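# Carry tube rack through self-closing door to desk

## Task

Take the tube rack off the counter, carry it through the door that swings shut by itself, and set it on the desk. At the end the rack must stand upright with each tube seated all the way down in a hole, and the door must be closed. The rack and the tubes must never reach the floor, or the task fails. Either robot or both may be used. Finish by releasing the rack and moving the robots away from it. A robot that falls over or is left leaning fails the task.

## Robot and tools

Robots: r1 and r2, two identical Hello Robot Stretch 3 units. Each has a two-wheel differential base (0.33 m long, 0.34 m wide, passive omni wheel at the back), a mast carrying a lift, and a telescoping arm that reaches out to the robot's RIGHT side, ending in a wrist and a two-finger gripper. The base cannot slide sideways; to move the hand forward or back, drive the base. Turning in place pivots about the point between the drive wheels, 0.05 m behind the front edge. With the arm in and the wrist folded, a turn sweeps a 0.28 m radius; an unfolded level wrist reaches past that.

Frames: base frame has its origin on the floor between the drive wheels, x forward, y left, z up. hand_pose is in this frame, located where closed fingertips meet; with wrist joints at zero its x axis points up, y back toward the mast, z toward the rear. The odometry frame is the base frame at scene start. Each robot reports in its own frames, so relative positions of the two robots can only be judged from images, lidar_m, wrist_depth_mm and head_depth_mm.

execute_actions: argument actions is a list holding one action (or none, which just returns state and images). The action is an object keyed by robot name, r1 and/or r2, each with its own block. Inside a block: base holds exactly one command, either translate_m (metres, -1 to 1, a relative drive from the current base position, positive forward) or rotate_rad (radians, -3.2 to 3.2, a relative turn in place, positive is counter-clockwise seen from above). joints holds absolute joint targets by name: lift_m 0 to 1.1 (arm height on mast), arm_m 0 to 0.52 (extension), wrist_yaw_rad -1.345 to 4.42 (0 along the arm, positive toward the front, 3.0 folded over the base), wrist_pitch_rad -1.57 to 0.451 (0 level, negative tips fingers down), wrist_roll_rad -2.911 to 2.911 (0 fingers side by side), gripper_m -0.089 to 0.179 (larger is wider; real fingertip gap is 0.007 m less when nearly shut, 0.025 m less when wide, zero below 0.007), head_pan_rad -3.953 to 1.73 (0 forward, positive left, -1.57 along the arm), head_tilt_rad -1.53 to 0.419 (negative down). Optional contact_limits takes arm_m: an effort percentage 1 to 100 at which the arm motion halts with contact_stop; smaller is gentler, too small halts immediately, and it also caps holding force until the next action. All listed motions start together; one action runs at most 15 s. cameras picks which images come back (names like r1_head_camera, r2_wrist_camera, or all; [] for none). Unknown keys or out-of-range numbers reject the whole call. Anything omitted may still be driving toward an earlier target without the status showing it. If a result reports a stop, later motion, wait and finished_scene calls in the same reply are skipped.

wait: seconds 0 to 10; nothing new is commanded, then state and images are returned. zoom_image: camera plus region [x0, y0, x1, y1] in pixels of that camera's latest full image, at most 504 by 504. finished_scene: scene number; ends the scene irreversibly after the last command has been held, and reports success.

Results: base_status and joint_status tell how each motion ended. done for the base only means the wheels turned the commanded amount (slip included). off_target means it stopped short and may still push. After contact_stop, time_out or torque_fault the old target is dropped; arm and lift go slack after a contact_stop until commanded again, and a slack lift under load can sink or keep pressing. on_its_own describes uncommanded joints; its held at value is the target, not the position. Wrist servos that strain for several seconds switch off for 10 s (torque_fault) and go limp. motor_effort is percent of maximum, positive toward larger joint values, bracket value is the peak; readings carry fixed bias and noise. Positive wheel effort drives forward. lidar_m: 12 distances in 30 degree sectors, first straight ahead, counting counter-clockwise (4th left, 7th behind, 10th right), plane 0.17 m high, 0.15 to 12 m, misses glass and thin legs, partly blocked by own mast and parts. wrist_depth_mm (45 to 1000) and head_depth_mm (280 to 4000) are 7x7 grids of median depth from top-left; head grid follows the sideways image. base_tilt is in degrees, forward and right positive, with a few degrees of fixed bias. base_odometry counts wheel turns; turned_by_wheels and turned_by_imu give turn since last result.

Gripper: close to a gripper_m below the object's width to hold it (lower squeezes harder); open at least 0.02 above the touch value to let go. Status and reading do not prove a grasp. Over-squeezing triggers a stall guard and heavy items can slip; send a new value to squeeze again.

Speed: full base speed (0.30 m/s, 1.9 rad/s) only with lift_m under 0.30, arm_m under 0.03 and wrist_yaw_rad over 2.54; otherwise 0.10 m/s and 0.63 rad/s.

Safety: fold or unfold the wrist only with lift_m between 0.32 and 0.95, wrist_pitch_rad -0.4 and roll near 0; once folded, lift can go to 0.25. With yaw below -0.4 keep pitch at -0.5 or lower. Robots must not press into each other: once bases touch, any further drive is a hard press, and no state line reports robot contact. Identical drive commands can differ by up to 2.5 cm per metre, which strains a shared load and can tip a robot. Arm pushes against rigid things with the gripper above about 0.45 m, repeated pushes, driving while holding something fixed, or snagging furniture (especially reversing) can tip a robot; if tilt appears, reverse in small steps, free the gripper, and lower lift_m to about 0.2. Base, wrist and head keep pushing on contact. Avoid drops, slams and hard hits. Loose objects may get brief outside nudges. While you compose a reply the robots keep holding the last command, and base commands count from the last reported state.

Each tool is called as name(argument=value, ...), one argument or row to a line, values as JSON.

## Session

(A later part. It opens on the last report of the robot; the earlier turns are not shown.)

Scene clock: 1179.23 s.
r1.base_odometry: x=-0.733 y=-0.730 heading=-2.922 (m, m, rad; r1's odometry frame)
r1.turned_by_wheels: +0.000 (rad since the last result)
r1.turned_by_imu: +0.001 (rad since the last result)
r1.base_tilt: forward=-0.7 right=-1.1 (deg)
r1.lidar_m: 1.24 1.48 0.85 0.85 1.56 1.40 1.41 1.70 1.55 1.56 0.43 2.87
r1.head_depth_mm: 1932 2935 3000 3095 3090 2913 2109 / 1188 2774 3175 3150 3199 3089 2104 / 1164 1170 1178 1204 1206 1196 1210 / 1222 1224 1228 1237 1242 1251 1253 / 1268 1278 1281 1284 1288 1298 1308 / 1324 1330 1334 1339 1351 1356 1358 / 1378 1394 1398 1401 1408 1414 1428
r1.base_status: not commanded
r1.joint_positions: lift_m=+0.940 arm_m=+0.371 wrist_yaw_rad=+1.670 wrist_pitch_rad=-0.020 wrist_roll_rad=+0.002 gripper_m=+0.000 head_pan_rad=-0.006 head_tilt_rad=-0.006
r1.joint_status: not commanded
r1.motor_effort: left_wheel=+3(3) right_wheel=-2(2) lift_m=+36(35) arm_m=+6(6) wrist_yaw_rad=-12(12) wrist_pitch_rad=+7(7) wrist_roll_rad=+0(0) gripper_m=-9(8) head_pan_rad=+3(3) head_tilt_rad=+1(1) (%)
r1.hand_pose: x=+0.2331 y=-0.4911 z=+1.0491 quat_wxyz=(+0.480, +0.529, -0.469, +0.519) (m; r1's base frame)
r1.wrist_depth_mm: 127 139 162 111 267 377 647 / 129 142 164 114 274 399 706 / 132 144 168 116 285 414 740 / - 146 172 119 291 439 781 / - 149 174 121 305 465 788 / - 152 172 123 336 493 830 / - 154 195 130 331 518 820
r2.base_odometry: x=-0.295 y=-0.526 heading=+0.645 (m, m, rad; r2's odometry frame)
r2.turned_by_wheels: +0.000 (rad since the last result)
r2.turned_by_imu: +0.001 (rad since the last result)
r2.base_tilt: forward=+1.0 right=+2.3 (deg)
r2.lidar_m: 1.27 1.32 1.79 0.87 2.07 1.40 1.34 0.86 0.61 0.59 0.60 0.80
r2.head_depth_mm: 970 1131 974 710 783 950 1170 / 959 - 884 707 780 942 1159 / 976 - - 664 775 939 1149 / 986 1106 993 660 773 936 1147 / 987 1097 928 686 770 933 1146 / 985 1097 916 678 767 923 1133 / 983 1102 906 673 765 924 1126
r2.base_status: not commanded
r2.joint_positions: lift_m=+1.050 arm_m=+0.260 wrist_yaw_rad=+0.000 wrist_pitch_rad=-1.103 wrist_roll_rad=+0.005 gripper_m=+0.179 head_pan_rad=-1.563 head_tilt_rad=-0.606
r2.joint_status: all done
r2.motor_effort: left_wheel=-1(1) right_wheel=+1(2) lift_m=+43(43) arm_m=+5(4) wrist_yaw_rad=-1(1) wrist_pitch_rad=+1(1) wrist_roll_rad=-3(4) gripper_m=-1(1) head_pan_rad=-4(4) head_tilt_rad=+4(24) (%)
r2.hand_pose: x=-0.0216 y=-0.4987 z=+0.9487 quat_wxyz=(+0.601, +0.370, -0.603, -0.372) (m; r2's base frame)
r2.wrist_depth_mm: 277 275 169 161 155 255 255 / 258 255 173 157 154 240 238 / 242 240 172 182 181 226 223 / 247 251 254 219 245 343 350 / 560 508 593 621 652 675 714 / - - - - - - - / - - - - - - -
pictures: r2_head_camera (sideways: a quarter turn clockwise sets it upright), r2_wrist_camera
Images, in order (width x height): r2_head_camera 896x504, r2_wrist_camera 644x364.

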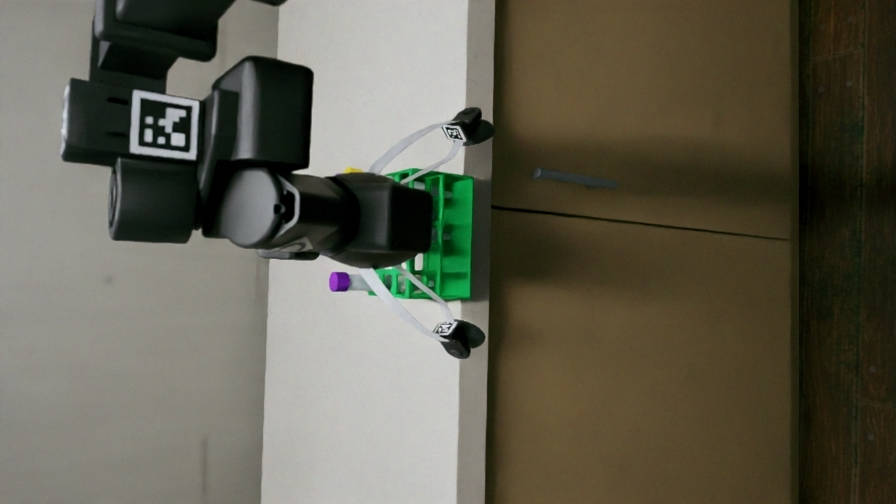

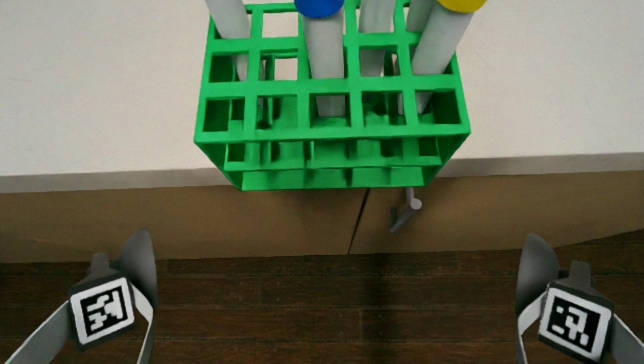

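execute_actions(
  actions=[
    {"r2":{"joints":{"arm_m":0.32},"contact_limits":{"arm_m":12}}},
  ],
  cameras=["r2_head_camera","r2_wrist_camera"],
)

Scene clock: 1208.80 s.
r1.base_odometry: x=-0.733 y=-0.730 heading=-2.922 (m, m, rad; r1's odometry frame)
r1.turned_by_wheels: +0.000 (rad since the last result)
r1.turned_by_imu: +0.001 (rad since the last result)
r1.base_tilt: forward=-0.7 right=-1.0 (deg)
r1.lidar_m: 1.24 1.48 0.85 0.85 1.56 1.41 1.41 1.69 1.55 1.55 0.43 2.87
r1.head_depth_mm: 1922 2938 3054 3083 3060 2919 2088 / 1193 2761 3207 3196 3183 3025 2101 / 1162 1165 1176 1197 1200 1199 1203 / 1224 1224 1229 1240 1247 1244 1254 / 1270 1271 1277 1285 1291 1305 1310 / 1326 1325 1339 1341 1350 1359 1367 / 1381 1390 1393 1404 1402 1416 1420
r1.base_status: not commanded
r1.joint_positions: lift_m=+0.940 arm_m=+0.371 wrist_yaw_rad=+1.670 wrist_pitch_rad=-0.020 wrist_roll_rad=+0.002 gripper_m=+0.000 head_pan_rad=-0.006 head_tilt_rad=-0.006
r1.joint_status: not commanded
r1.on_its_own: wrist_yaw_rad is at rest, and its effort (-13) is outside its rest range (-12 to +12)
r1.motor_effort: left_wheel=+3(3) right_wheel=-2(2) lift_m=+35(35) arm_m=+7(6) wrist_yaw_rad=-13(12) wrist_pitch_rad=+7(7) wrist_roll_rad=+0(0) gripper_m=-9(8) head_pan_rad=+3(4) head_tilt_rad=+1(1) (%)
r1.hand_pose: x=+0.2331 y=-0.4911 z=+1.0491 quat_wxyz=(+0.480, +0.529, -0.469, +0.519) (m; r1's base frame)
r1.wrist_depth_mm: 127 140 161 111 266 378 662 / 130 142 164 114 273 394 717 / 133 143 166 116 282 416 747 / - 147 171 120 295 437 769 / - 150 174 121 303 465 820 / - 152 172 124 329 494 813 / - 154 195 130 332 527 861
r2.base_odometry: x=-0.295 y=-0.526 heading=+0.645 (m, m, rad; r2's odometry frame)
r2.turned_by_wheels: +0.000 (rad since the last result)
r2.turned_by_imu: +0.001 (rad since the last result)
r2.base_tilt: forward=+1.0 right=+2.3 (deg)
r2.lidar_m: 1.27 1.32 1.79 0.87 2.06 1.40 1.34 0.86 0.61 0.59 0.60 0.80
r2.head_depth_mm: 970 1139 979 708 783 945 1165 / 958 - 963 707 777 942 1159 / 969 - 955 661 773 941 1155 / 989 1090 964 650 774 928 1149 / 989 1097 932 657 769 930 1142 / 983 1099 920 678 768 923 1137 / 986 1098 901 672 765 915 1131
r2.base_status: not commanded
r2.joint_positions: lift_m=+1.050 arm_m=+0.320 wrist_yaw_rad=+0.000 wrist_pitch_rad=-1.103 wrist_roll_rad=+0.005 gripper_m=+0.179 head_pan_rad=-1.563 head_tilt_rad=-0.606
r2.joint_status: all done
r2.motor_effort: left_wheel=-1(2) right_wheel=+1(1) lift_m=+43(43) arm_m=+5(6) wrist_yaw_rad=+0(0) wrist_pitch_rad=+1(1) wrist_roll_rad=-3(3) gripper_m=-1(1) head_pan_rad=-4(5) head_tilt_rad=+4(4) (%)
r2.contact_limits: arm_m 12 (drawing in: default 30, maximum 49; extending or still: default 41, maximum 68)
r2.hand_pose: x=-0.0216 y=-0.5586 z=+0.9487 quat_wxyz=(+0.601, +0.370, -0.603, -0.372) (m; r2's base frame)
r2.wrist_depth_mm: 278 271 269 264 258 253 253 / 258 249 246 103 108 101 237 / 242 240 146 97 140 93 223 / 227 225 146 136 139 212 211 / 215 213 153 167 161 202 205 / - - - - - - - / - - - - - - -
pictures: r2_head_camera (sideways: a quarter turn clockwise sets it upright), r2_wrist_camera
Images, in order (width x height): r2_head_camera 896x504, r2_wrist_camera 644x364.

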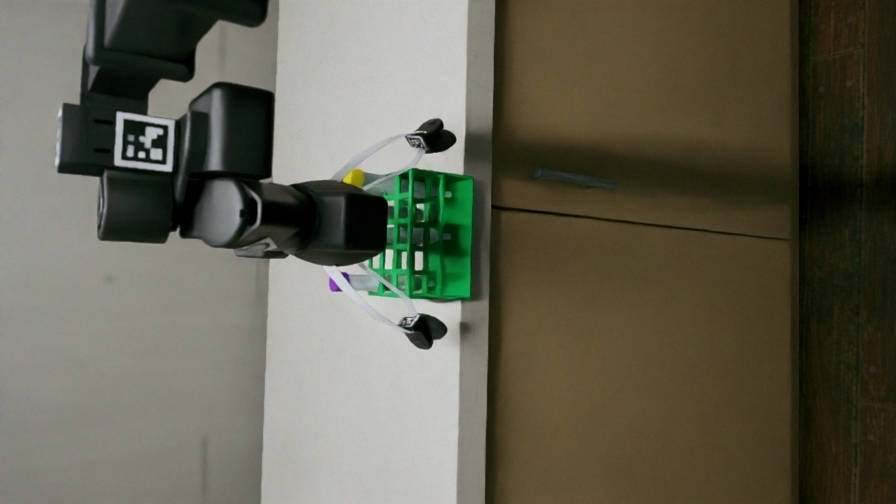

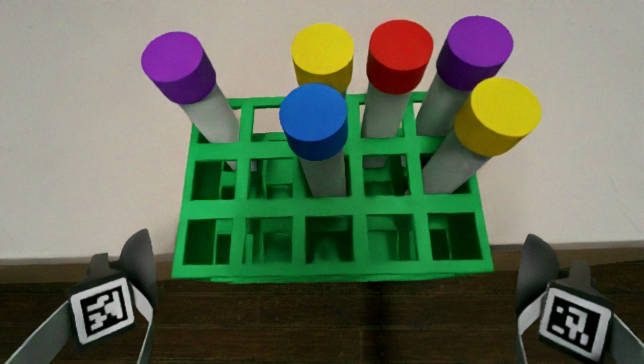

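execute_actions(
  actions=[
    {"r2":{"joints":{"arm_m":0.365},"contact_limits":{"arm_m":12}}},
  ],
  cameras=["r2_head_camera","r2_wrist_camera"],
)

Scene clock: 1217.03 s.
r1.base_odometry: x=-0.733 y=-0.730 heading=-2.922 (m, m, rad; r1's odometry frame)
r1.turned_by_wheels: +0.000 (rad since the last result)
r1.turned_by_imu: +0.001 (rad since the last result)
r1.base_tilt: forward=-0.6 right=-1.0 (deg)
r1.lidar_m: 1.24 1.48 0.85 0.85 1.57 1.40 1.41 1.70 1.55 1.55 0.43 2.86
r1.head_depth_mm: 1929 2921 3061 3060 3064 2914 2107 / 1194 2768 3177 3189 3190 3055 2092 / 1167 1166 1179 1195 1202 1198 1206 / 1226 1228 1231 1236 1249 1246 1259 / 1269 1280 1283 1288 1294 1301 1305 / 1323 1329 1331 1342 1348 1354 1359 / 1387 1389 1391 1404 1402 1421 1424
r1.base_status: not commanded
r1.joint_positions: lift_m=+0.940 arm_m=+0.371 wrist_yaw_rad=+1.670 wrist_pitch_rad=-0.020 wrist_roll_rad=+0.002 gripper_m=+0.000 head_pan_rad=-0.006 head_tilt_rad=-0.006
r1.joint_status: not commanded
r1.motor_effort: left_wheel=+3(3) right_wheel=-2(2) lift_m=+35(35) arm_m=+6(6) wrist_yaw_rad=-12(12) wrist_pitch_rad=+7(7) wrist_roll_rad=+0(0) gripper_m=-9(9) head_pan_rad=+3(4) head_tilt_rad=+1(1) (%)
r1.hand_pose: x=+0.2331 y=-0.4911 z=+1.0491 quat_wxyz=(+0.480, +0.529, -0.469, +0.519) (m; r1's base frame)
r1.wrist_depth_mm: 128 139 160 111 266 377 660 / 130 142 164 113 272 402 719 / 132 143 168 116 285 416 773 / - 147 170 120 294 442 778 / - 149 174 121 305 463 810 / - 152 173 124 334 488 808 / - 153 194 130 330 520 852
r2.base_odometry: x=-0.295 y=-0.526 heading=+0.645 (m, m, rad; r2's odometry frame)
r2.turned_by_wheels: +0.000 (rad since the last result)
r2.turned_by_imu: +0.001 (rad since the last result)
r2.base_tilt: forward=+1.0 right=+2.3 (deg)
r2.lidar_m: 1.27 1.32 1.79 0.87 2.07 1.40 1.35 0.86 0.61 0.58 0.60 0.81
r2.head_depth_mm: 974 - 975 711 784 945 1163 / 960 1092 969 705 779 939 1160 / 956 - 949 656 772 934 1160 / 987 1094 841 651 770 933 1148 / 983 1097 931 657 770 927 1141 / 986 1101 914 679 767 927 1147 / 988 1101 905 674 766 921 1134
r2.base_status: not commanded
r2.joint_positions: lift_m=+1.050 arm_m=+0.365 wrist_yaw_rad=+0.000 wrist_pitch_rad=-1.103 wrist_roll_rad=+0.005 gripper_m=+0.179 head_pan_rad=-1.563 head_tilt_rad=-0.606
r2.joint_status: all done
r2.motor_effort: left_wheel=-2(1) right_wheel=+2(2) lift_m=+43(43) arm_m=+4(4) wrist_yaw_rad=+0(0) wrist_pitch_rad=+1(1) wrist_roll_rad=-3(3) gripper_m=+1(0) head_pan_rad=-5(4) head_tilt_rad=+3(4) (%)
r2.contact_limits: arm_m 12 (drawing in: default 30, maximum 49; extending or still: default 41, maximum 68)
r2.hand_pose: x=-0.0216 y=-0.6036 z=+0.9487 quat_wxyz=(+0.601, +0.370, -0.603, -0.372) (m; r2's base frame)
r2.wrist_depth_mm: 276 273 268 265 260 257 253 / 259 255 250 247 244 241 238 / 241 239 236 232 228 226 223 / 227 90 221 89 87 86 211 / 214 208 130 97 126 89 199 / 204 162 156 80 153 80 187 / - 195 138 120 119 135 -
pictures: r2_head_camera (sideways: a quarter turn clockwise sets it upright), r2_wrist_camera
Images, in order (width x height): r2_head_camera 896x504, r2_wrist_camera 644x364.

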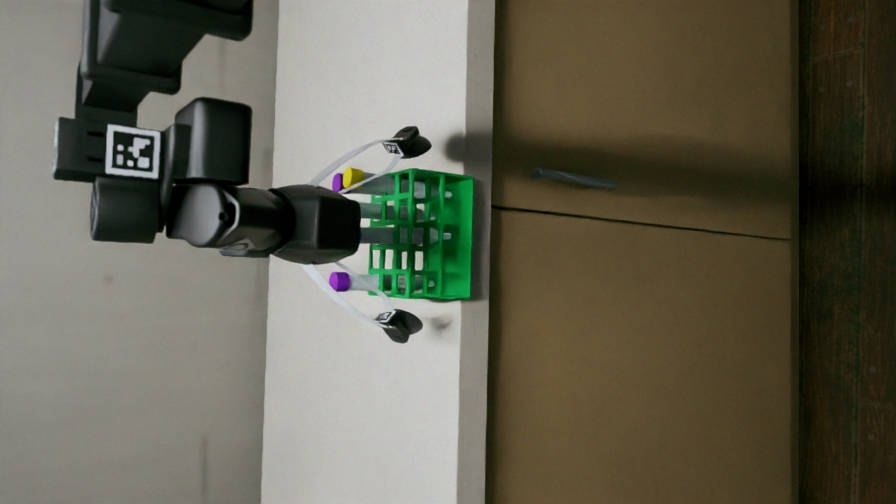

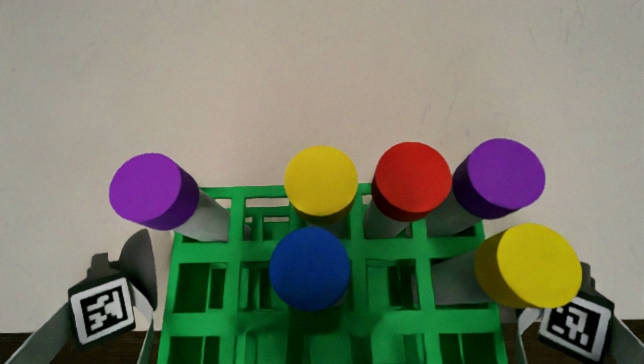

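execute_actions(
  actions=[
    {"r2":{"joints":{"gripper_m":0.115}}},
  ],
  cameras=["r2_head_camera","r2_wrist_camera"],
)

Scene clock: 1233.63 s.
r1.base_odometry: x=-0.733 y=-0.730 heading=-2.922 (m, m, rad; r1's odometry frame)
r1.turned_by_wheels: +0.000 (rad since the last result)
r1.turned_by_imu: +0.001 (rad since the last result)
r1.base_tilt: forward=-0.6 right=-1.0 (deg)
r1.lidar_m: 1.24 1.48 0.85 0.85 1.56 1.40 1.41 1.69 1.55 1.56 0.43 2.86
r1.head_depth_mm: 1933 2944 3045 3081 3040 2875 2104 / 1189 2776 3179 3193 3174 3056 2101 / 1163 1169 1180 1202 1202 1194 1203 / 1224 1224 1232 1242 1243 1244 1258 / 1269 1271 1284 1283 1287 1302 1303 / 1330 1330 1335 1342 1348 1356 1359 / 1385 1390 1396 1403 1410 1413 1424
r1.base_status: not commanded
r1.joint_positions: lift_m=+0.940 arm_m=+0.371 wrist_yaw_rad=+1.670 wrist_pitch_rad=-0.020 wrist_roll_rad=+0.002 gripper_m=+0.000 head_pan_rad=-0.006 head_tilt_rad=-0.006
r1.joint_status: not commanded
r1.motor_effort: left_wheel=+3(3) right_wheel=-2(2) lift_m=+35(35) arm_m=+6(6) wrist_yaw_rad=-12(12) wrist_pitch_rad=+7(7) wrist_roll_rad=+0(0) gripper_m=-9(9) head_pan_rad=+3(4) head_tilt_rad=+1(1) (%)
r1.hand_pose: x=+0.2331 y=-0.4911 z=+1.0491 quat_wxyz=(+0.480, +0.529, -0.469, +0.519) (m; r1's base frame)
r1.wrist_depth_mm: 127 139 162 111 265 374 650 / 129 141 163 114 270 398 708 / 132 144 166 116 284 414 778 / - 147 171 119 297 439 770 / - 150 174 121 305 462 797 / - 152 173 124 332 493 833 / - 153 193 130 333 523 860
r2.base_odometry: x=-0.295 y=-0.526 heading=+0.645 (m, m, rad; r2's odometry frame)
r2.turned_by_wheels: +0.000 (rad since the last result)
r2.turned_by_imu: +0.001 (rad since the last result)
r2.base_tilt: forward=+1.0 right=+2.2 (deg)
r2.lidar_m: 1.27 1.32 1.79 0.87 2.07 1.39 1.34 0.86 0.61 0.59 0.60 0.81
r2.head_depth_mm: 965 1131 978 710 782 945 1163 / 954 1101 968 708 779 943 1161 / 960 - 905 657 775 936 1160 / 983 1092 841 655 772 937 1149 / 983 1105 933 659 769 931 1142 / 989 1101 912 680 768 926 1138 / 993 1102 910 674 766 920 1125
r2.base_status: not commanded
r2.joint_positions: lift_m=+1.050 arm_m=+0.365 wrist_yaw_rad=+0.002 wrist_pitch_rad=-1.092 wrist_roll_rad=-0.002 gripper_m=+0.116 head_pan_rad=-1.563 head_tilt_rad=-0.606
r2.joint_status: all done
r2.motor_effort: left_wheel=-1(1) right_wheel=+0(2) lift_m=+28(43) arm_m=+4(5) wrist_yaw_rad=-2(2) wrist_pitch_rad=-3(3) wrist_roll_rad=+1(3) gripper_m=-21(99) head_pan_rad=-4(4) head_tilt_rad=+4(4) (%)
r2.hand_pose: x=-0.0214 y=-0.6063 z=+0.9503 quat_wxyz=(+0.605, +0.368, -0.603, -0.367) (m; r2's base frame)
r2.wrist_depth_mm: 285 280 279 273 268 266 261 / 265 261 258 255 253 247 245 / 248 243 242 238 234 232 230 / 233 95 226 93 92 91 217 / 219 214 133 90 129 94 204 / 206 - 159 84 161 82 190 / - - 137 123 122 144 581
pictures: r2_head_camera (sideways: a quarter turn clockwise sets it upright), r2_wrist_camera
Images, in order (width x height): r2_head_camera 896x504, r2_wrist_camera 644x364.

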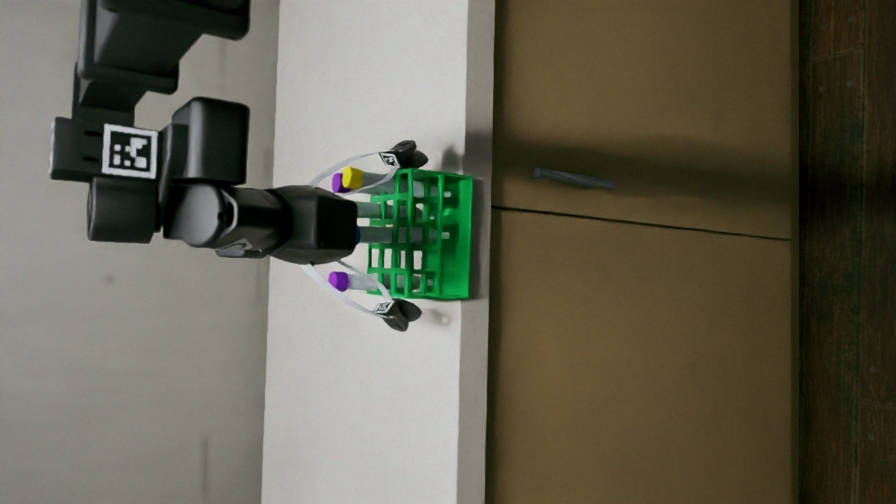

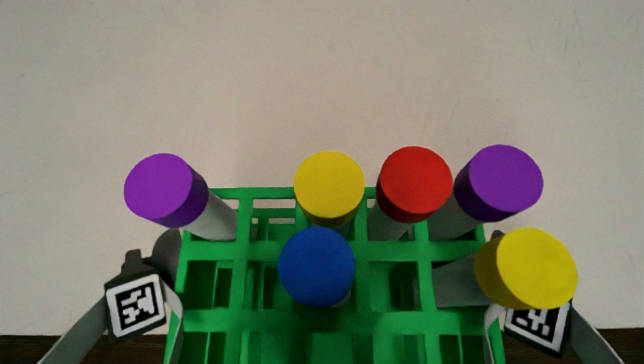

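execute_actions(
  actions=[
    {"r2":{"joints":{"lift_m":1.075}}},
  ],
  cameras=["r2_head_camera","r2_wrist_camera"],
)

Scene clock: 1239.33 s.
r1.base_odometry: x=-0.733 y=-0.730 heading=-2.922 (m, m, rad; r1's odometry frame)
r1.turned_by_wheels: +0.000 (rad since the last result)
r1.turned_by_imu: +0.001 (rad since the last result)
r1.base_tilt: forward=-0.6 right=-1.1 (deg)
r1.lidar_m: 1.23 1.48 0.85 0.85 1.57 1.41 1.41 1.70 1.55 1.55 0.43 2.87
r1.head_depth_mm: 1926 2940 3036 3065 3052 2895 2104 / 1187 2754 3130 3183 3158 3051 2098 / 1167 1172 1179 1199 1200 1203 1204 / 1223 1228 1235 1239 1237 1253 1253 / 1270 1272 1282 1282 1296 1301 1304 / 1324 1332 1338 1341 1349 1360 1364 / 1388 1390 1394 1406 1404 1424 1429
r1.base_status: not commanded
r1.joint_positions: lift_m=+0.940 arm_m=+0.371 wrist_yaw_rad=+1.670 wrist_pitch_rad=-0.020 wrist_roll_rad=+0.002 gripper_m=+0.000 head_pan_rad=-0.006 head_tilt_rad=-0.006
r1.joint_status: not commanded
r1.motor_effort: left_wheel=+3(3) right_wheel=-2(2) lift_m=+35(35) arm_m=+6(6) wrist_yaw_rad=-12(12) wrist_pitch_rad=+7(7) wrist_roll_rad=+0(0) gripper_m=-8(8) head_pan_rad=+3(3) head_tilt_rad=+1(1) (%)
r1.hand_pose: x=+0.2331 y=-0.4911 z=+1.0491 quat_wxyz=(+0.480, +0.529, -0.469, +0.519) (m; r1's base frame)
r1.wrist_depth_mm: 127 139 161 111 266 377 664 / 129 141 164 113 276 397 713 / 132 144 167 116 284 417 736 / - 147 171 119 291 437 790 / - 149 175 121 303 462 819 / - 152 171 124 333 486 802 / - 154 193 129 331 523 862
r2.base_odometry: x=-0.295 y=-0.526 heading=+0.645 (m, m, rad; r2's odometry frame)
r2.turned_by_wheels: +0.000 (rad since the last result)
r2.turned_by_imu: +0.001 (rad since the last result)
r2.base_tilt: forward=+1.0 right=+2.4 (deg)
r2.lidar_m: 1.27 1.32 1.79 0.87 2.07 1.40 1.35 0.86 0.61 0.59 0.60 0.81
r2.head_depth_mm: - 1117 979 708 781 945 1166 / 960 1134 968 703 776 948 1158 / 957 - 875 648 773 942 1146 / 972 1087 634 646 774 931 1146 / 984 1099 953 658 769 927 1146 / 988 1098 917 680 766 926 1139 / 989 1100 906 675 765 922 1126
r2.base_status: not commanded
r2.joint_positions: lift_m=+1.075 arm_m=+0.365 wrist_yaw_rad=+0.002 wrist_pitch_rad=-1.106 wrist_roll_rad=-0.003 gripper_m=+0.116 head_pan_rad=-1.563 head_tilt_rad=-0.606
r2.joint_status: all done
r2.motor_effort: left_wheel=-1(1) right_wheel=+2(3) lift_m=+44(47) arm_m=+4(4) wrist_yaw_rad=-2(3) wrist_pitch_rad=+2(3) wrist_roll_rad=+2(2) gripper_m=-17(20) head_pan_rad=-4(4) head_tilt_rad=+3(4) (%)
r2.hand_pose: x=-0.0215 y=-0.6029 z=+0.9734 quat_wxyz=(+0.603, +0.373, -0.600, -0.371) (m; r2's base frame)
r2.wrist_depth_mm: 306 304 298 297 290 286 284 / 288 284 280 277 272 270 265 / 269 267 263 259 256 254 251 / 252 245 247 94 93 92 236 / 241 236 135 134 128 94 225 / 226 - 163 85 160 83 212 / - - 128 125 152 134 -
pictures: r2_head_camera (sideways: a quarter turn clockwise sets it upright), r2_wrist_camera
Images, in order (width x height): r2_head_camera 896x504, r2_wrist_camera 644x364.

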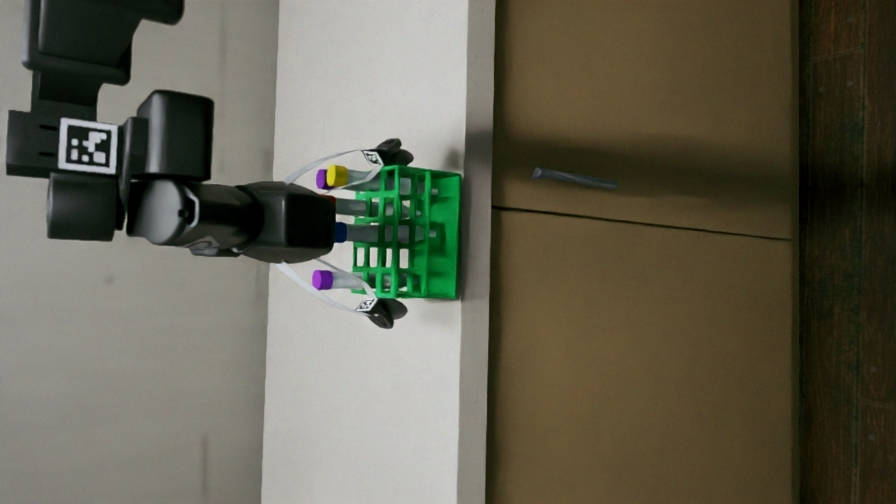

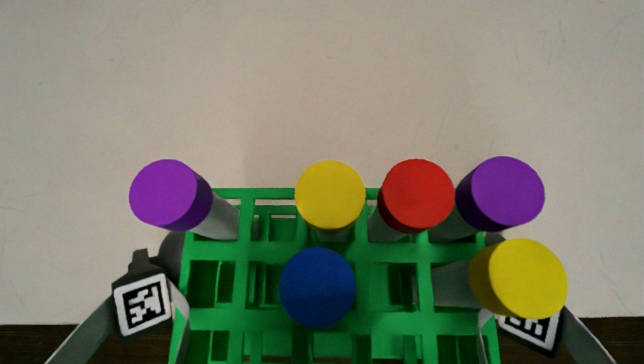

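execute_actions(
  actions=[
    {"r2":{"joints":{"lift_m":1.098}}},
  ],
  cameras=["r2_head_camera","r2_wrist_camera"],
)

Scene clock: 1246.60 s.
r1.base_odometry: x=-0.733 y=-0.730 heading=-2.922 (m, m, rad; r1's odometry frame)
r1.turned_by_wheels: +0.000 (rad since the last result)
r1.turned_by_imu: +0.001 (rad since the last result)
r1.base_tilt: forward=-0.5 right=-1.0 (deg)
r1.lidar_m: 1.23 1.48 0.85 0.85 1.56 1.40 1.41 1.69 1.55 1.56 0.43 2.87
r1.head_depth_mm: 1924 2966 3069 3055 3078 2886 2104 / 1188 2743 3167 3175 3159 3056 2096 / 1166 1173 1182 1199 1202 1196 1206 / 1223 1231 1237 1237 1243 1248 1252 / 1275 1270 1288 1285 1297 1304 1302 / 1321 1331 1343 1348 1350 1358 1365 / 1388 1390 1401 1405 1413 1417 1426
r1.base_status: not commanded
r1.joint_positions: lift_m=+0.940 arm_m=+0.371 wrist_yaw_rad=+1.670 wrist_pitch_rad=-0.020 wrist_roll_rad=+0.002 gripper_m=+0.000 head_pan_rad=-0.006 head_tilt_rad=-0.006
r1.joint_status: not commanded
r1.motor_effort: left_wheel=+3(3) right_wheel=-2(2) lift_m=+35(35) arm_m=+6(6) wrist_yaw_rad=-12(13) wrist_pitch_rad=+7(7) wrist_roll_rad=+0(0) gripper_m=-8(8) head_pan_rad=+3(3) head_tilt_rad=+2(1) (%)
r1.hand_pose: x=+0.2331 y=-0.4911 z=+1.0491 quat_wxyz=(+0.480, +0.529, -0.469, +0.519) (m; r1's base frame)
r1.wrist_depth_mm: 127 139 162 111 262 377 679 / 129 142 163 114 275 401 719 / 132 144 168 116 281 417 748 / - 146 171 119 292 436 779 / - 149 174 121 304 463 807 / - 152 173 124 328 487 809 / - 154 193 130 331 517 851
r2.base_odometry: x=-0.295 y=-0.526 heading=+0.645 (m, m, rad; r2's odometry frame)
r2.turned_by_wheels: +0.000 (rad since the last result)
r2.turned_by_imu: +0.001 (rad since the last result)
r2.base_tilt: forward=+1.0 right=+2.3 (deg)
r2.lidar_m: 1.27 1.32 1.79 0.87 2.06 1.40 1.35 0.86 0.61 0.58 0.60 0.81
r2.head_depth_mm: 1018 1095 980 710 780 947 1165 / 1001 1123 966 705 779 945 1154 / - 1119 616 663 776 943 1148 / 982 1089 589 645 772 935 1144 / 988 1094 937 658 769 930 1140 / 986 1103 917 678 765 925 1139 / 986 1097 905 670 766 922 1133
r2.base_status: not commanded
r2.joint_positions: lift_m=+1.098 arm_m=+0.365 wrist_yaw_rad=+0.002 wrist_pitch_rad=-1.107 wrist_roll_rad=-0.003 gripper_m=+0.116 head_pan_rad=-1.563 head_tilt_rad=-0.606
r2.joint_status: all done
r2.motor_effort: left_wheel=-1(1) right_wheel=+2(2) lift_m=+44(44) arm_m=+3(4) wrist_yaw_rad=-2(1) wrist_pitch_rad=+2(2) wrist_roll_rad=+2(2) gripper_m=-18(18) head_pan_rad=-4(4) head_tilt_rad=+3(4) (%)
r2.hand_pose: x=-0.0215 y=-0.6029 z=+0.9964 quat_wxyz=(+0.603, +0.373, -0.600, -0.371) (m; r2's base frame)
r2.wrist_depth_mm: 339 334 328 324 322 318 313 / 317 313 307 303 301 297 294 / 296 293 291 286 281 279 276 / 279 270 270 94 93 92 261 / 263 258 135 134 131 94 246 / 250 - 163 85 161 83 234 / - - 128 126 153 134 -
pictures: r2_head_camera (sideways: a quarter turn clockwise sets it upright), r2_wrist_camera
Images, in order (width x height): r2_head_camera 896x504, r2_wrist_camera 644x364.

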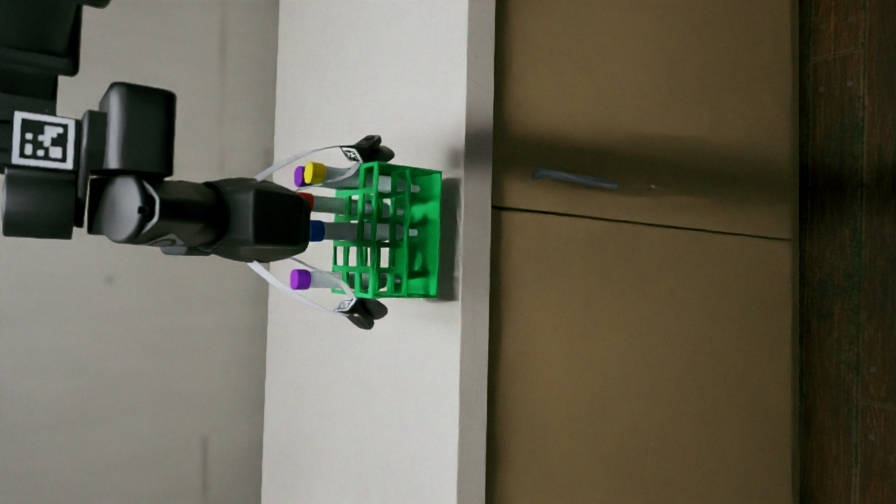

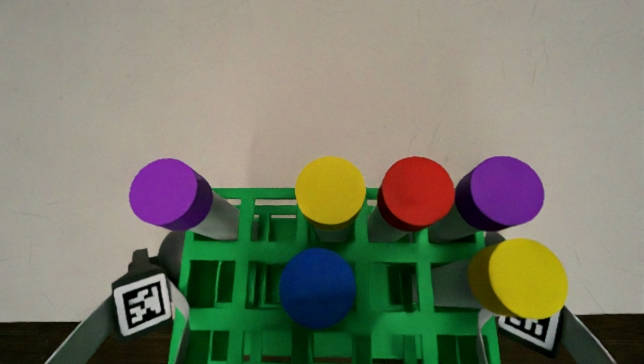

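execute_actions(
  actions=[
    {"r2":{"joints":{"arm_m":0.2}}},
  ],
  cameras=["r2_wrist_camera"],
)

Scene clock: 1254.17 s.
r1.base_odometry: x=-0.733 y=-0.730 heading=-2.922 (m, m, rad; r1's odometry frame)
r1.turned_by_wheels: +0.000 (rad since the last result)
r1.turned_by_imu: +0.001 (rad since the last result)
r1.base_tilt: forward=-0.6 right=-1.0 (deg)
r1.lidar_m: 1.24 1.48 0.85 0.85 1.56 1.40 1.41 1.70 1.55 1.55 0.43 2.88
r1.head_depth_mm: 1930 2934 3046 3051 3104 2917 2109 / 1190 2767 3123 3184 3157 3085 2101 / 1161 1168 1179 1198 1203 1200 1199 / 1219 1229 1231 1243 1242 1250 1252 / 1268 1268 1280 1288 1294 1297 1308 / 1321 1328 1332 1339 1351 1358 1365 / 1382 1386 1398 1403 1410 1412 1420
r1.base_status: not commanded
r1.joint_positions: lift_m=+0.940 arm_m=+0.371 wrist_yaw_rad=+1.670 wrist_pitch_rad=-0.020 wrist_roll_rad=+0.002 gripper_m=+0.000 head_pan_rad=-0.006 head_tilt_rad=-0.006
r1.joint_status: not commanded
r1.motor_effort: left_wheel=+3(3) right_wheel=-2(2) lift_m=+35(35) arm_m=+6(6) wrist_yaw_rad=-12(12) wrist_pitch_rad=+7(7) wrist_roll_rad=+0(0) gripper_m=-8(8) head_pan_rad=+3(3) head_tilt_rad=+1(1) (%)
r1.hand_pose: x=+0.2331 y=-0.4911 z=+1.0491 quat_wxyz=(+0.480, +0.529, -0.469, +0.519) (m; r1's base frame)
r1.wrist_depth_mm: 127 139 161 111 266 373 653 / 130 141 164 114 273 399 701 / 133 144 166 116 281 414 738 / - 146 171 120 292 436 782 / - 149 174 120 304 467 802 / - 152 172 124 329 498 818 / - 154 195 130 329 517 868
r2.base_odometry: x=-0.295 y=-0.526 heading=+0.645 (m, m, rad; r2's odometry frame)
r2.turned_by_wheels: +0.000 (rad since the last result)
r2.turned_by_imu: +0.001 (rad since the last result)
r2.base_tilt: forward=+1.0 right=+2.3 (deg)
r2.lidar_m: 1.27 1.32 1.79 0.87 2.07 1.40 1.34 0.86 0.61 0.58 0.60 0.81
r2.head_depth_mm: 1019 - 984 711 781 947 1167 / - - 968 707 778 937 1161 / - - - 448 775 937 1149 / 987 1078 997 466 773 930 1150 / 986 1092 928 669 769 932 1146 / 985 1102 913 681 765 924 1140 / 986 1093 907 673 767 924 1132
r2.base_status: not commanded
r2.joint_positions: lift_m=+1.098 arm_m=+0.200 wrist_yaw_rad=+0.001 wrist_pitch_rad=-1.107 wrist_roll_rad=-0.003 gripper_m=+0.116 head_pan_rad=-1.563 head_tilt_rad=-0.606
r2.joint_status: all done
r2.motor_effort: left_wheel=-1(1) right_wheel=+2(2) lift_m=+44(44) arm_m=-4(5) wrist_yaw_rad=-2(2) wrist_pitch_rad=+3(2) wrist_roll_rad=+2(2) gripper_m=-18(17) head_pan_rad=-5(5) head_tilt_rad=+4(3) (%)
r2.hand_pose: x=-0.0215 y=-0.4383 z=+0.9963 quat_wxyz=(+0.603, +0.373, -0.600, -0.371) (m; r2's base frame)
r2.wrist_depth_mm: 341 334 328 327 323 318 314 / 316 312 310 305 298 296 293 / 304 301 304 307 308 310 313 / 503 424 435 94 93 92 547 / 937 940 135 134 130 91 - / - - 163 85 159 83 - / - - 128 125 152 134 -
pictures: r2_wrist_camera
Images, in order (width x height): r2_wrist_camera 644x364.

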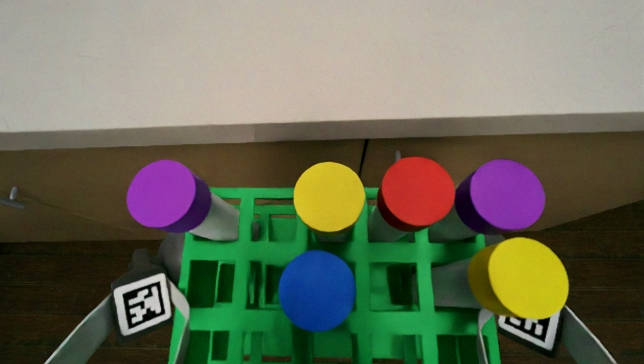

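execute_actions(
  actions=[
    {"r2":{"joints":{"arm_m":0.0,"head_pan_rad":0.0,"head_tilt_rad":-0.2}}},
  ],
  cameras=["r2_wrist_camera","r2_head_camera","r2_nav_camera"],
)

Scene clock: 1261.53 s.
r1.base_odometry: x=-0.733 y=-0.730 heading=-2.922 (m, m, rad; r1's odometry frame)
r1.turned_by_wheels: +0.000 (rad since the last result)
r1.turned_by_imu: +0.001 (rad since the last result)
r1.base_tilt: forward=-0.7 right=-1.0 (deg)
r1.lidar_m: 1.24 1.48 0.85 0.85 1.56 1.40 1.41 1.70 1.55 1.56 0.43 2.87
r1.head_depth_mm: 1929 2956 3032 3061 3061 2894 2106 / 1188 2747 3186 3165 3199 3095 2107 / 1161 1167 1179 1196 1202 1196 1205 / 1222 1221 1237 1236 1250 1250 1254 / 1268 1274 1286 1287 1293 1299 1303 / 1323 1331 1334 1338 1348 1355 1360 / 1382 1386 1391 1399 1413 1420 1419
r1.base_status: not commanded
r1.joint_positions: lift_m=+0.940 arm_m=+0.371 wrist_yaw_rad=+1.670 wrist_pitch_rad=-0.020 wrist_roll_rad=+0.002 gripper_m=+0.000 head_pan_rad=-0.006 head_tilt_rad=-0.006
r1.joint_status: not commanded
r1.motor_effort: left_wheel=+3(3) right_wheel=-2(2) lift_m=+36(35) arm_m=+6(7) wrist_yaw_rad=-12(12) wrist_pitch_rad=+7(7) wrist_roll_rad=+0(0) gripper_m=-8(8) head_pan_rad=+3(3) head_tilt_rad=+1(1) (%)
r1.hand_pose: x=+0.2331 y=-0.4911 z=+1.0491 quat_wxyz=(+0.480, +0.529, -0.469, +0.519) (m; r1's base frame)
r1.wrist_depth_mm: 126 140 160 111 267 373 671 / 129 141 164 113 274 398 705 / 132 144 167 116 285 422 734 / - 146 171 119 290 436 762 / - 149 175 121 306 465 786 / - 151 173 123 327 490 848 / - 154 193 130 331 519 862
r2.base_odometry: x=-0.295 y=-0.526 heading=+0.645 (m, m, rad; r2's odometry frame)
r2.turned_by_wheels: +0.000 (rad since the last result)
r2.turned_by_imu: +0.001 (rad since the last result)
r2.base_tilt: forward=+1.1 right=+2.3 (deg)
r2.lidar_m: 1.27 1.31 1.79 0.87 2.07 1.40 1.35 0.86 0.61 0.58 0.60 0.81
r2.head_depth_mm: 1101 1153 1200 1259 1323 1368 1421 / 1102 1143 1198 1251 1313 1377 1446 / 1096 1142 1183 1256 1305 1368 1444 / 1089 1140 1184 1238 1302 1363 1435 / 1086 1130 1179 1226 1294 1370 1430 / 1080 1131 1180 1226 1305 1357 1417 / 1076 1126 1168 1225 1290 1345 1420
r2.base_status: not commanded
r2.joint_positions: lift_m=+1.098 arm_m=+0.003 wrist_yaw_rad=+0.001 wrist_pitch_rad=-1.107 wrist_roll_rad=-0.003 gripper_m=+0.116 head_pan_rad=-0.007 head_tilt_rad=-0.211
r2.joint_status: all done
joint sent to its limit — the command would take r2.arm_m past its lower limit, so that joint was sent only as far as its limit.
r2.motor_effort: left_wheel=-1(2) right_wheel=+2(2) lift_m=+44(44) arm_m=-4(4) wrist_yaw_rad=-2(0) wrist_pitch_rad=+3(2) wrist_roll_rad=+2(2) gripper_m=-18(18) head_pan_rad=+4(59) head_tilt_rad=+7(38) (%)
r2.hand_pose: x=-0.0215 y=-0.2410 z=+0.9963 quat_wxyz=(+0.603, +0.373, -0.600, -0.371) (m; r2's base frame)
r2.wrist_depth_mm: 456 461 465 465 471 469 476 / 564 576 581 581 582 596 595 / 748 756 776 773 780 782 - / - 957 964 94 93 92 - / - - 136 134 131 94 - / - - 163 85 160 83 - / - - 127 125 125 134 -
pictures: r2_head_camera (sideways: a quarter turn clockwise sets it upright), r2_nav_camera (sideways: a quarter turn counterclockwise sets it upright), r2_wrist_camera
Images, in order (width x height): r2_head_camera 896x504, r2_nav_camera 672x504, r2_wrist_camera 644x364.

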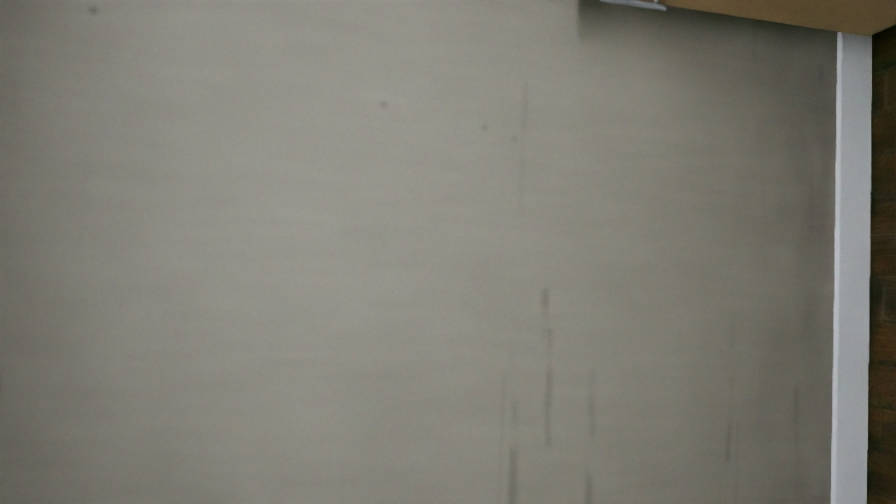

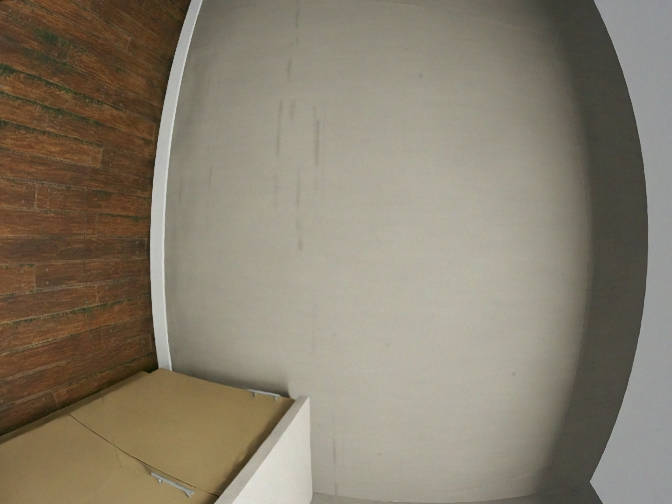

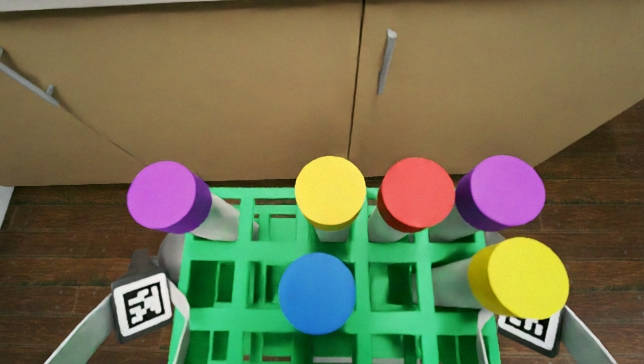

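execute_actions(
  actions=[
    {"r2":{"joints":{"head_pan_rad":1.5,"head_tilt_rad":-0.2}}},
  ],
  cameras=["r2_head_camera","r2_nav_camera"],
)

Scene clock: 1271.20 s.
r1.base_odometry: x=-0.733 y=-0.730 heading=-2.922 (m, m, rad; r1's odometry frame)
r1.turned_by_wheels: +0.000 (rad since the last result)
r1.turned_by_imu: +0.001 (rad since the last result)
r1.base_tilt: forward=-0.6 right=-1.1 (deg)
r1.lidar_m: 1.24 1.48 0.85 0.85 1.56 1.40 1.41 1.70 1.55 1.55 0.43 2.87
r1.head_depth_mm: 1920 2976 3078 3056 3052 2890 2096 / 1188 2763 3153 3185 3184 3076 2100 / 1163 1170 1176 1195 1202 1198 1203 / 1227 1230 1233 1240 1245 1252 1253 / 1270 1281 1277 1292 1291 1296 1305 / 1324 1332 1328 1346 1350 1347 1363 / 1379 1392 1398 1399 1411 1413 1426
r1.base_status: not commanded
r1.joint_positions: lift_m=+0.940 arm_m=+0.371 wrist_yaw_rad=+1.670 wrist_pitch_rad=-0.020 wrist_roll_rad=+0.002 gripper_m=+0.000 head_pan_rad=-0.006 head_tilt_rad=-0.006
r1.joint_status: not commanded
r1.motor_effort: left_wheel=+3(3) right_wheel=-2(2) lift_m=+35(35) arm_m=+6(6) wrist_yaw_rad=-12(11) wrist_pitch_rad=+7(7) wrist_roll_rad=+0(0) gripper_m=-9(8) head_pan_rad=+4(4) head_tilt_rad=+1(1) (%)
r1.hand_pose: x=+0.2331 y=-0.4911 z=+1.0491 quat_wxyz=(+0.480, +0.529, -0.469, +0.519) (m; r1's base frame)
r1.wrist_depth_mm: 127 138 161 111 266 379 649 / 130 142 164 113 277 397 706 / 132 144 168 116 284 422 736 / - 147 170 119 292 445 781 / - 148 173 121 304 467 809 / - 152 173 124 333 487 814 / - 153 193 130 332 514 849
r2.base_odometry: x=-0.295 y=-0.526 heading=+0.645 (m, m, rad; r2's odometry frame)
r2.turned_by_wheels: +0.000 (rad since the last result)
r2.turned_by_imu: +0.001 (rad since the last result)
r2.base_tilt: forward=+1.0 right=+2.2 (deg)
r2.lidar_m: 1.27 1.32 1.79 0.87 2.07 1.40 1.34 0.86 0.61 0.59 0.60 0.81
r2.head_depth_mm: 2272 2367 2464 2556 2632 2094 1594 / 2260 2345 2464 2586 2717 2094 1564 / 2270 2323 2423 2537 2694 2092 1568 / 2237 2315 2390 2516 2649 2063 1559 / 2185 2276 812 835 2561 1857 1269 / 2189 2226 902 2478 2529 2023 1541 / 2155 2222 2329 2454 2523 2012 1522
r2.base_status: not commanded
r2.joint_positions: lift_m=+1.098 arm_m=+0.003 wrist_yaw_rad=+0.001 wrist_pitch_rad=-1.107 wrist_roll_rad=-0.003 gripper_m=+0.116 head_pan_rad=+1.493 head_tilt_rad=-0.211
r2.joint_status: all done
r2.motor_effort: left_wheel=-1(1) right_wheel=+2(2) lift_m=+44(45) arm_m=-4(5) wrist_yaw_rad=-2(2) wrist_pitch_rad=+2(2) wrist_roll_rad=+2(2) gripper_m=-18(18) head_pan_rad=+3(58) head_tilt_rad=+7(5) (%)
r2.hand_pose: x=-0.0215 y=-0.2410 z=+0.9963 quat_wxyz=(+0.603, +0.373, -0.600, -0.371) (m; r2's base frame)
r2.wrist_depth_mm: 457 460 464 472 469 474 470 / 563 575 583 584 594 596 600 / 761 757 778 763 777 785 - / - 937 943 94 93 92 - / - - 136 134 131 94 - / - - 163 85 160 83 - / - - 128 125 125 134 -
pictures: r2_head_camera (sideways: a quarter turn clockwise sets it upright), r2_nav_camera (sideways: a quarter turn counterclockwise sets it upright)
Images, in order (width x height): r2_head_camera 896x504, r2_nav_camera 672x504.

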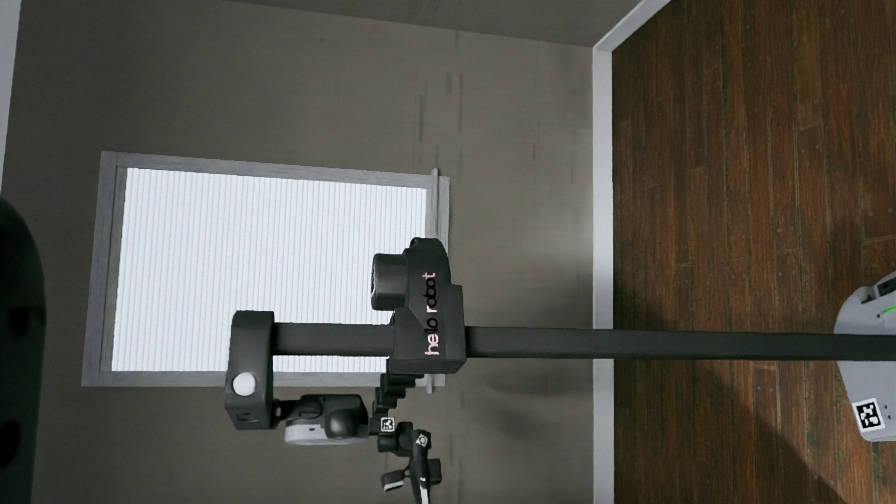

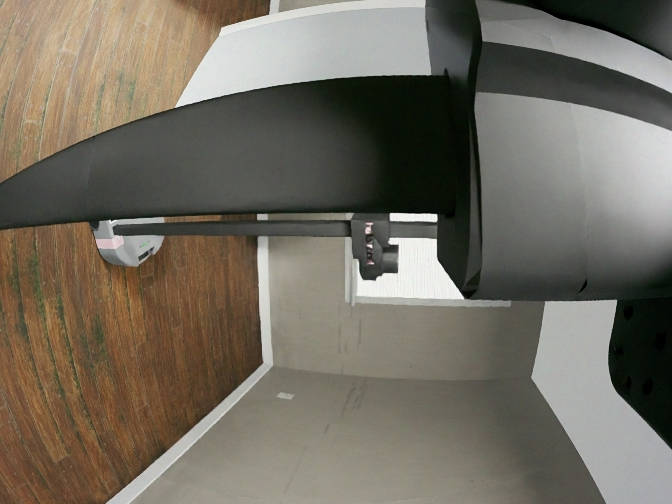

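execute_actions(
  actions=[],
  cameras=["r1_head_camera","r1_nav_camera"],
)

Scene clock: 1287.07 s.
r1.base_odometry: x=-0.733 y=-0.730 heading=-2.922 (m, m, rad; r1's odometry frame)
r1.turned_by_wheels: +0.000 (rad since the last result)
r1.turned_by_imu: +0.001 (rad since the last result)
r1.base_tilt: forward=-0.5 right=-1.1 (deg)
r1.lidar_m: 1.24 1.48 0.85 0.85 1.56 1.40 1.41 1.70 1.55 1.56 0.43 2.87
r1.head_depth_mm: 1922 2973 3064 3059 3042 2893 2107 / 1191 2755 3144 3197 3188 3100 2088 / 1162 1169 1178 1204 1207 1195 1200 / 1222 1230 1228 1239 1246 1251 1254 / 1269 1276 1279 1288 1292 1304 1300 / 1321 1328 1341 1344 1344 1355 1362 / 1390 1385 1392 1399 1409 1415 1422
r1.base_status: not commanded
r1.joint_positions: lift_m=+0.940 arm_m=+0.371 wrist_yaw_rad=+1.670 wrist_pitch_rad=-0.020 wrist_roll_rad=+0.002 gripper_m=+0.000 head_pan_rad=-0.006 head_tilt_rad=-0.006
r1.joint_status: not commanded
r1.motor_effort: left_wheel=+3(3) right_wheel=-2(2) lift_m=+35(35) arm_m=+6(6) wrist_yaw_rad=-12(11) wrist_pitch_rad=+7(7) wrist_roll_rad=+0(0) gripper_m=-9(8) head_pan_rad=+3(4) head_tilt_rad=+1(1) (%)
r1.hand_pose: x=+0.2331 y=-0.4911 z=+1.0491 quat_wxyz=(+0.480, +0.529, -0.469, +0.519) (m; r1's base frame)
r1.wrist_depth_mm: 127 139 160 111 265 377 664 / 129 141 164 113 273 399 720 / 132 143 167 116 283 416 749 / - 147 171 120 292 443 744 / - 149 175 121 309 459 800 / - 151 173 124 330 492 824 / - 153 193 129 334 526 860
r2.base_odometry: x=-0.295 y=-0.526 heading=+0.645 (m, m, rad; r2's odometry frame)
r2.turned_by_wheels: +0.000 (rad since the last result)
r2.turned_by_imu: +0.000 (rad since the last result)
r2.base_tilt: forward=+1.0 right=+2.2 (deg)
r2.lidar_m: 1.27 1.31 1.79 0.87 2.06 1.40 1.34 0.86 0.61 0.59 0.60 0.80
r2.head_depth_mm: 2282 2386 2476 2517 2609 2101 1580 / 2249 2362 2470 2539 2672 2095 1578 / 2248 2308 2412 2569 2671 2083 1564 / 2196 2296 2418 2516 2625 2063 1546 / 2188 2250 816 837 2551 1865 1275 / 2177 2247 900 2452 2568 2014 1539 / 2175 2239 2333 2436 2515 2005 1537
r2.base_status: not commanded
r2.joint_positions: lift_m=+1.098 arm_m=+0.003 wrist_yaw_rad=+0.001 wrist_pitch_rad=-1.107 wrist_roll_rad=-0.003 gripper_m=+0.116 head_pan_rad=+1.493 head_tilt_rad=-0.211
r2.joint_status: all done
r2.motor_effort: left_wheel=-1(1) right_wheel=+2(2) lift_m=+44(45) arm_m=-4(5) wrist_yaw_rad=+0(2) wrist_pitch_rad=+2(2) wrist_roll_rad=+1(2) gripper_m=-17(18) head_pan_rad=+4(58) head_tilt_rad=+7(5) (%)
r2.hand_pose: x=-0.0215 y=-0.2410 z=+0.9963 quat_wxyz=(+0.603, +0.373, -0.600, -0.371) (m; r2's base frame)
r2.wrist_depth_mm: 461 461 468 467 472 471 475 / 566 571 577 588 586 591 592 / 754 751 763 781 778 783 - / - 927 932 94 93 92 - / - - 135 134 131 94 - / - - 163 85 160 83 - / - - 128 125 125 133 -
pictures: r1_head_camera (sideways: a quarter turn clockwise sets it upright), r1_nav_camera (sideways: a quarter turn counterclockwise sets it upright)
Images, in order (width x height): r1_head_camera 896x504, r1_nav_camera 672x504.

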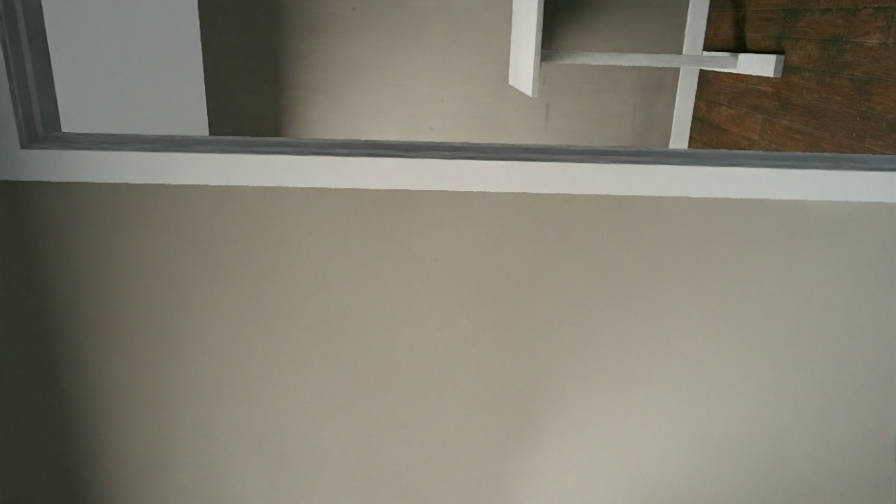

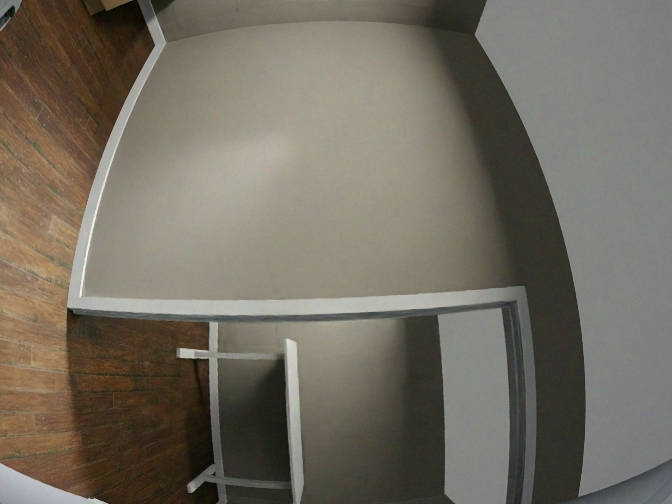

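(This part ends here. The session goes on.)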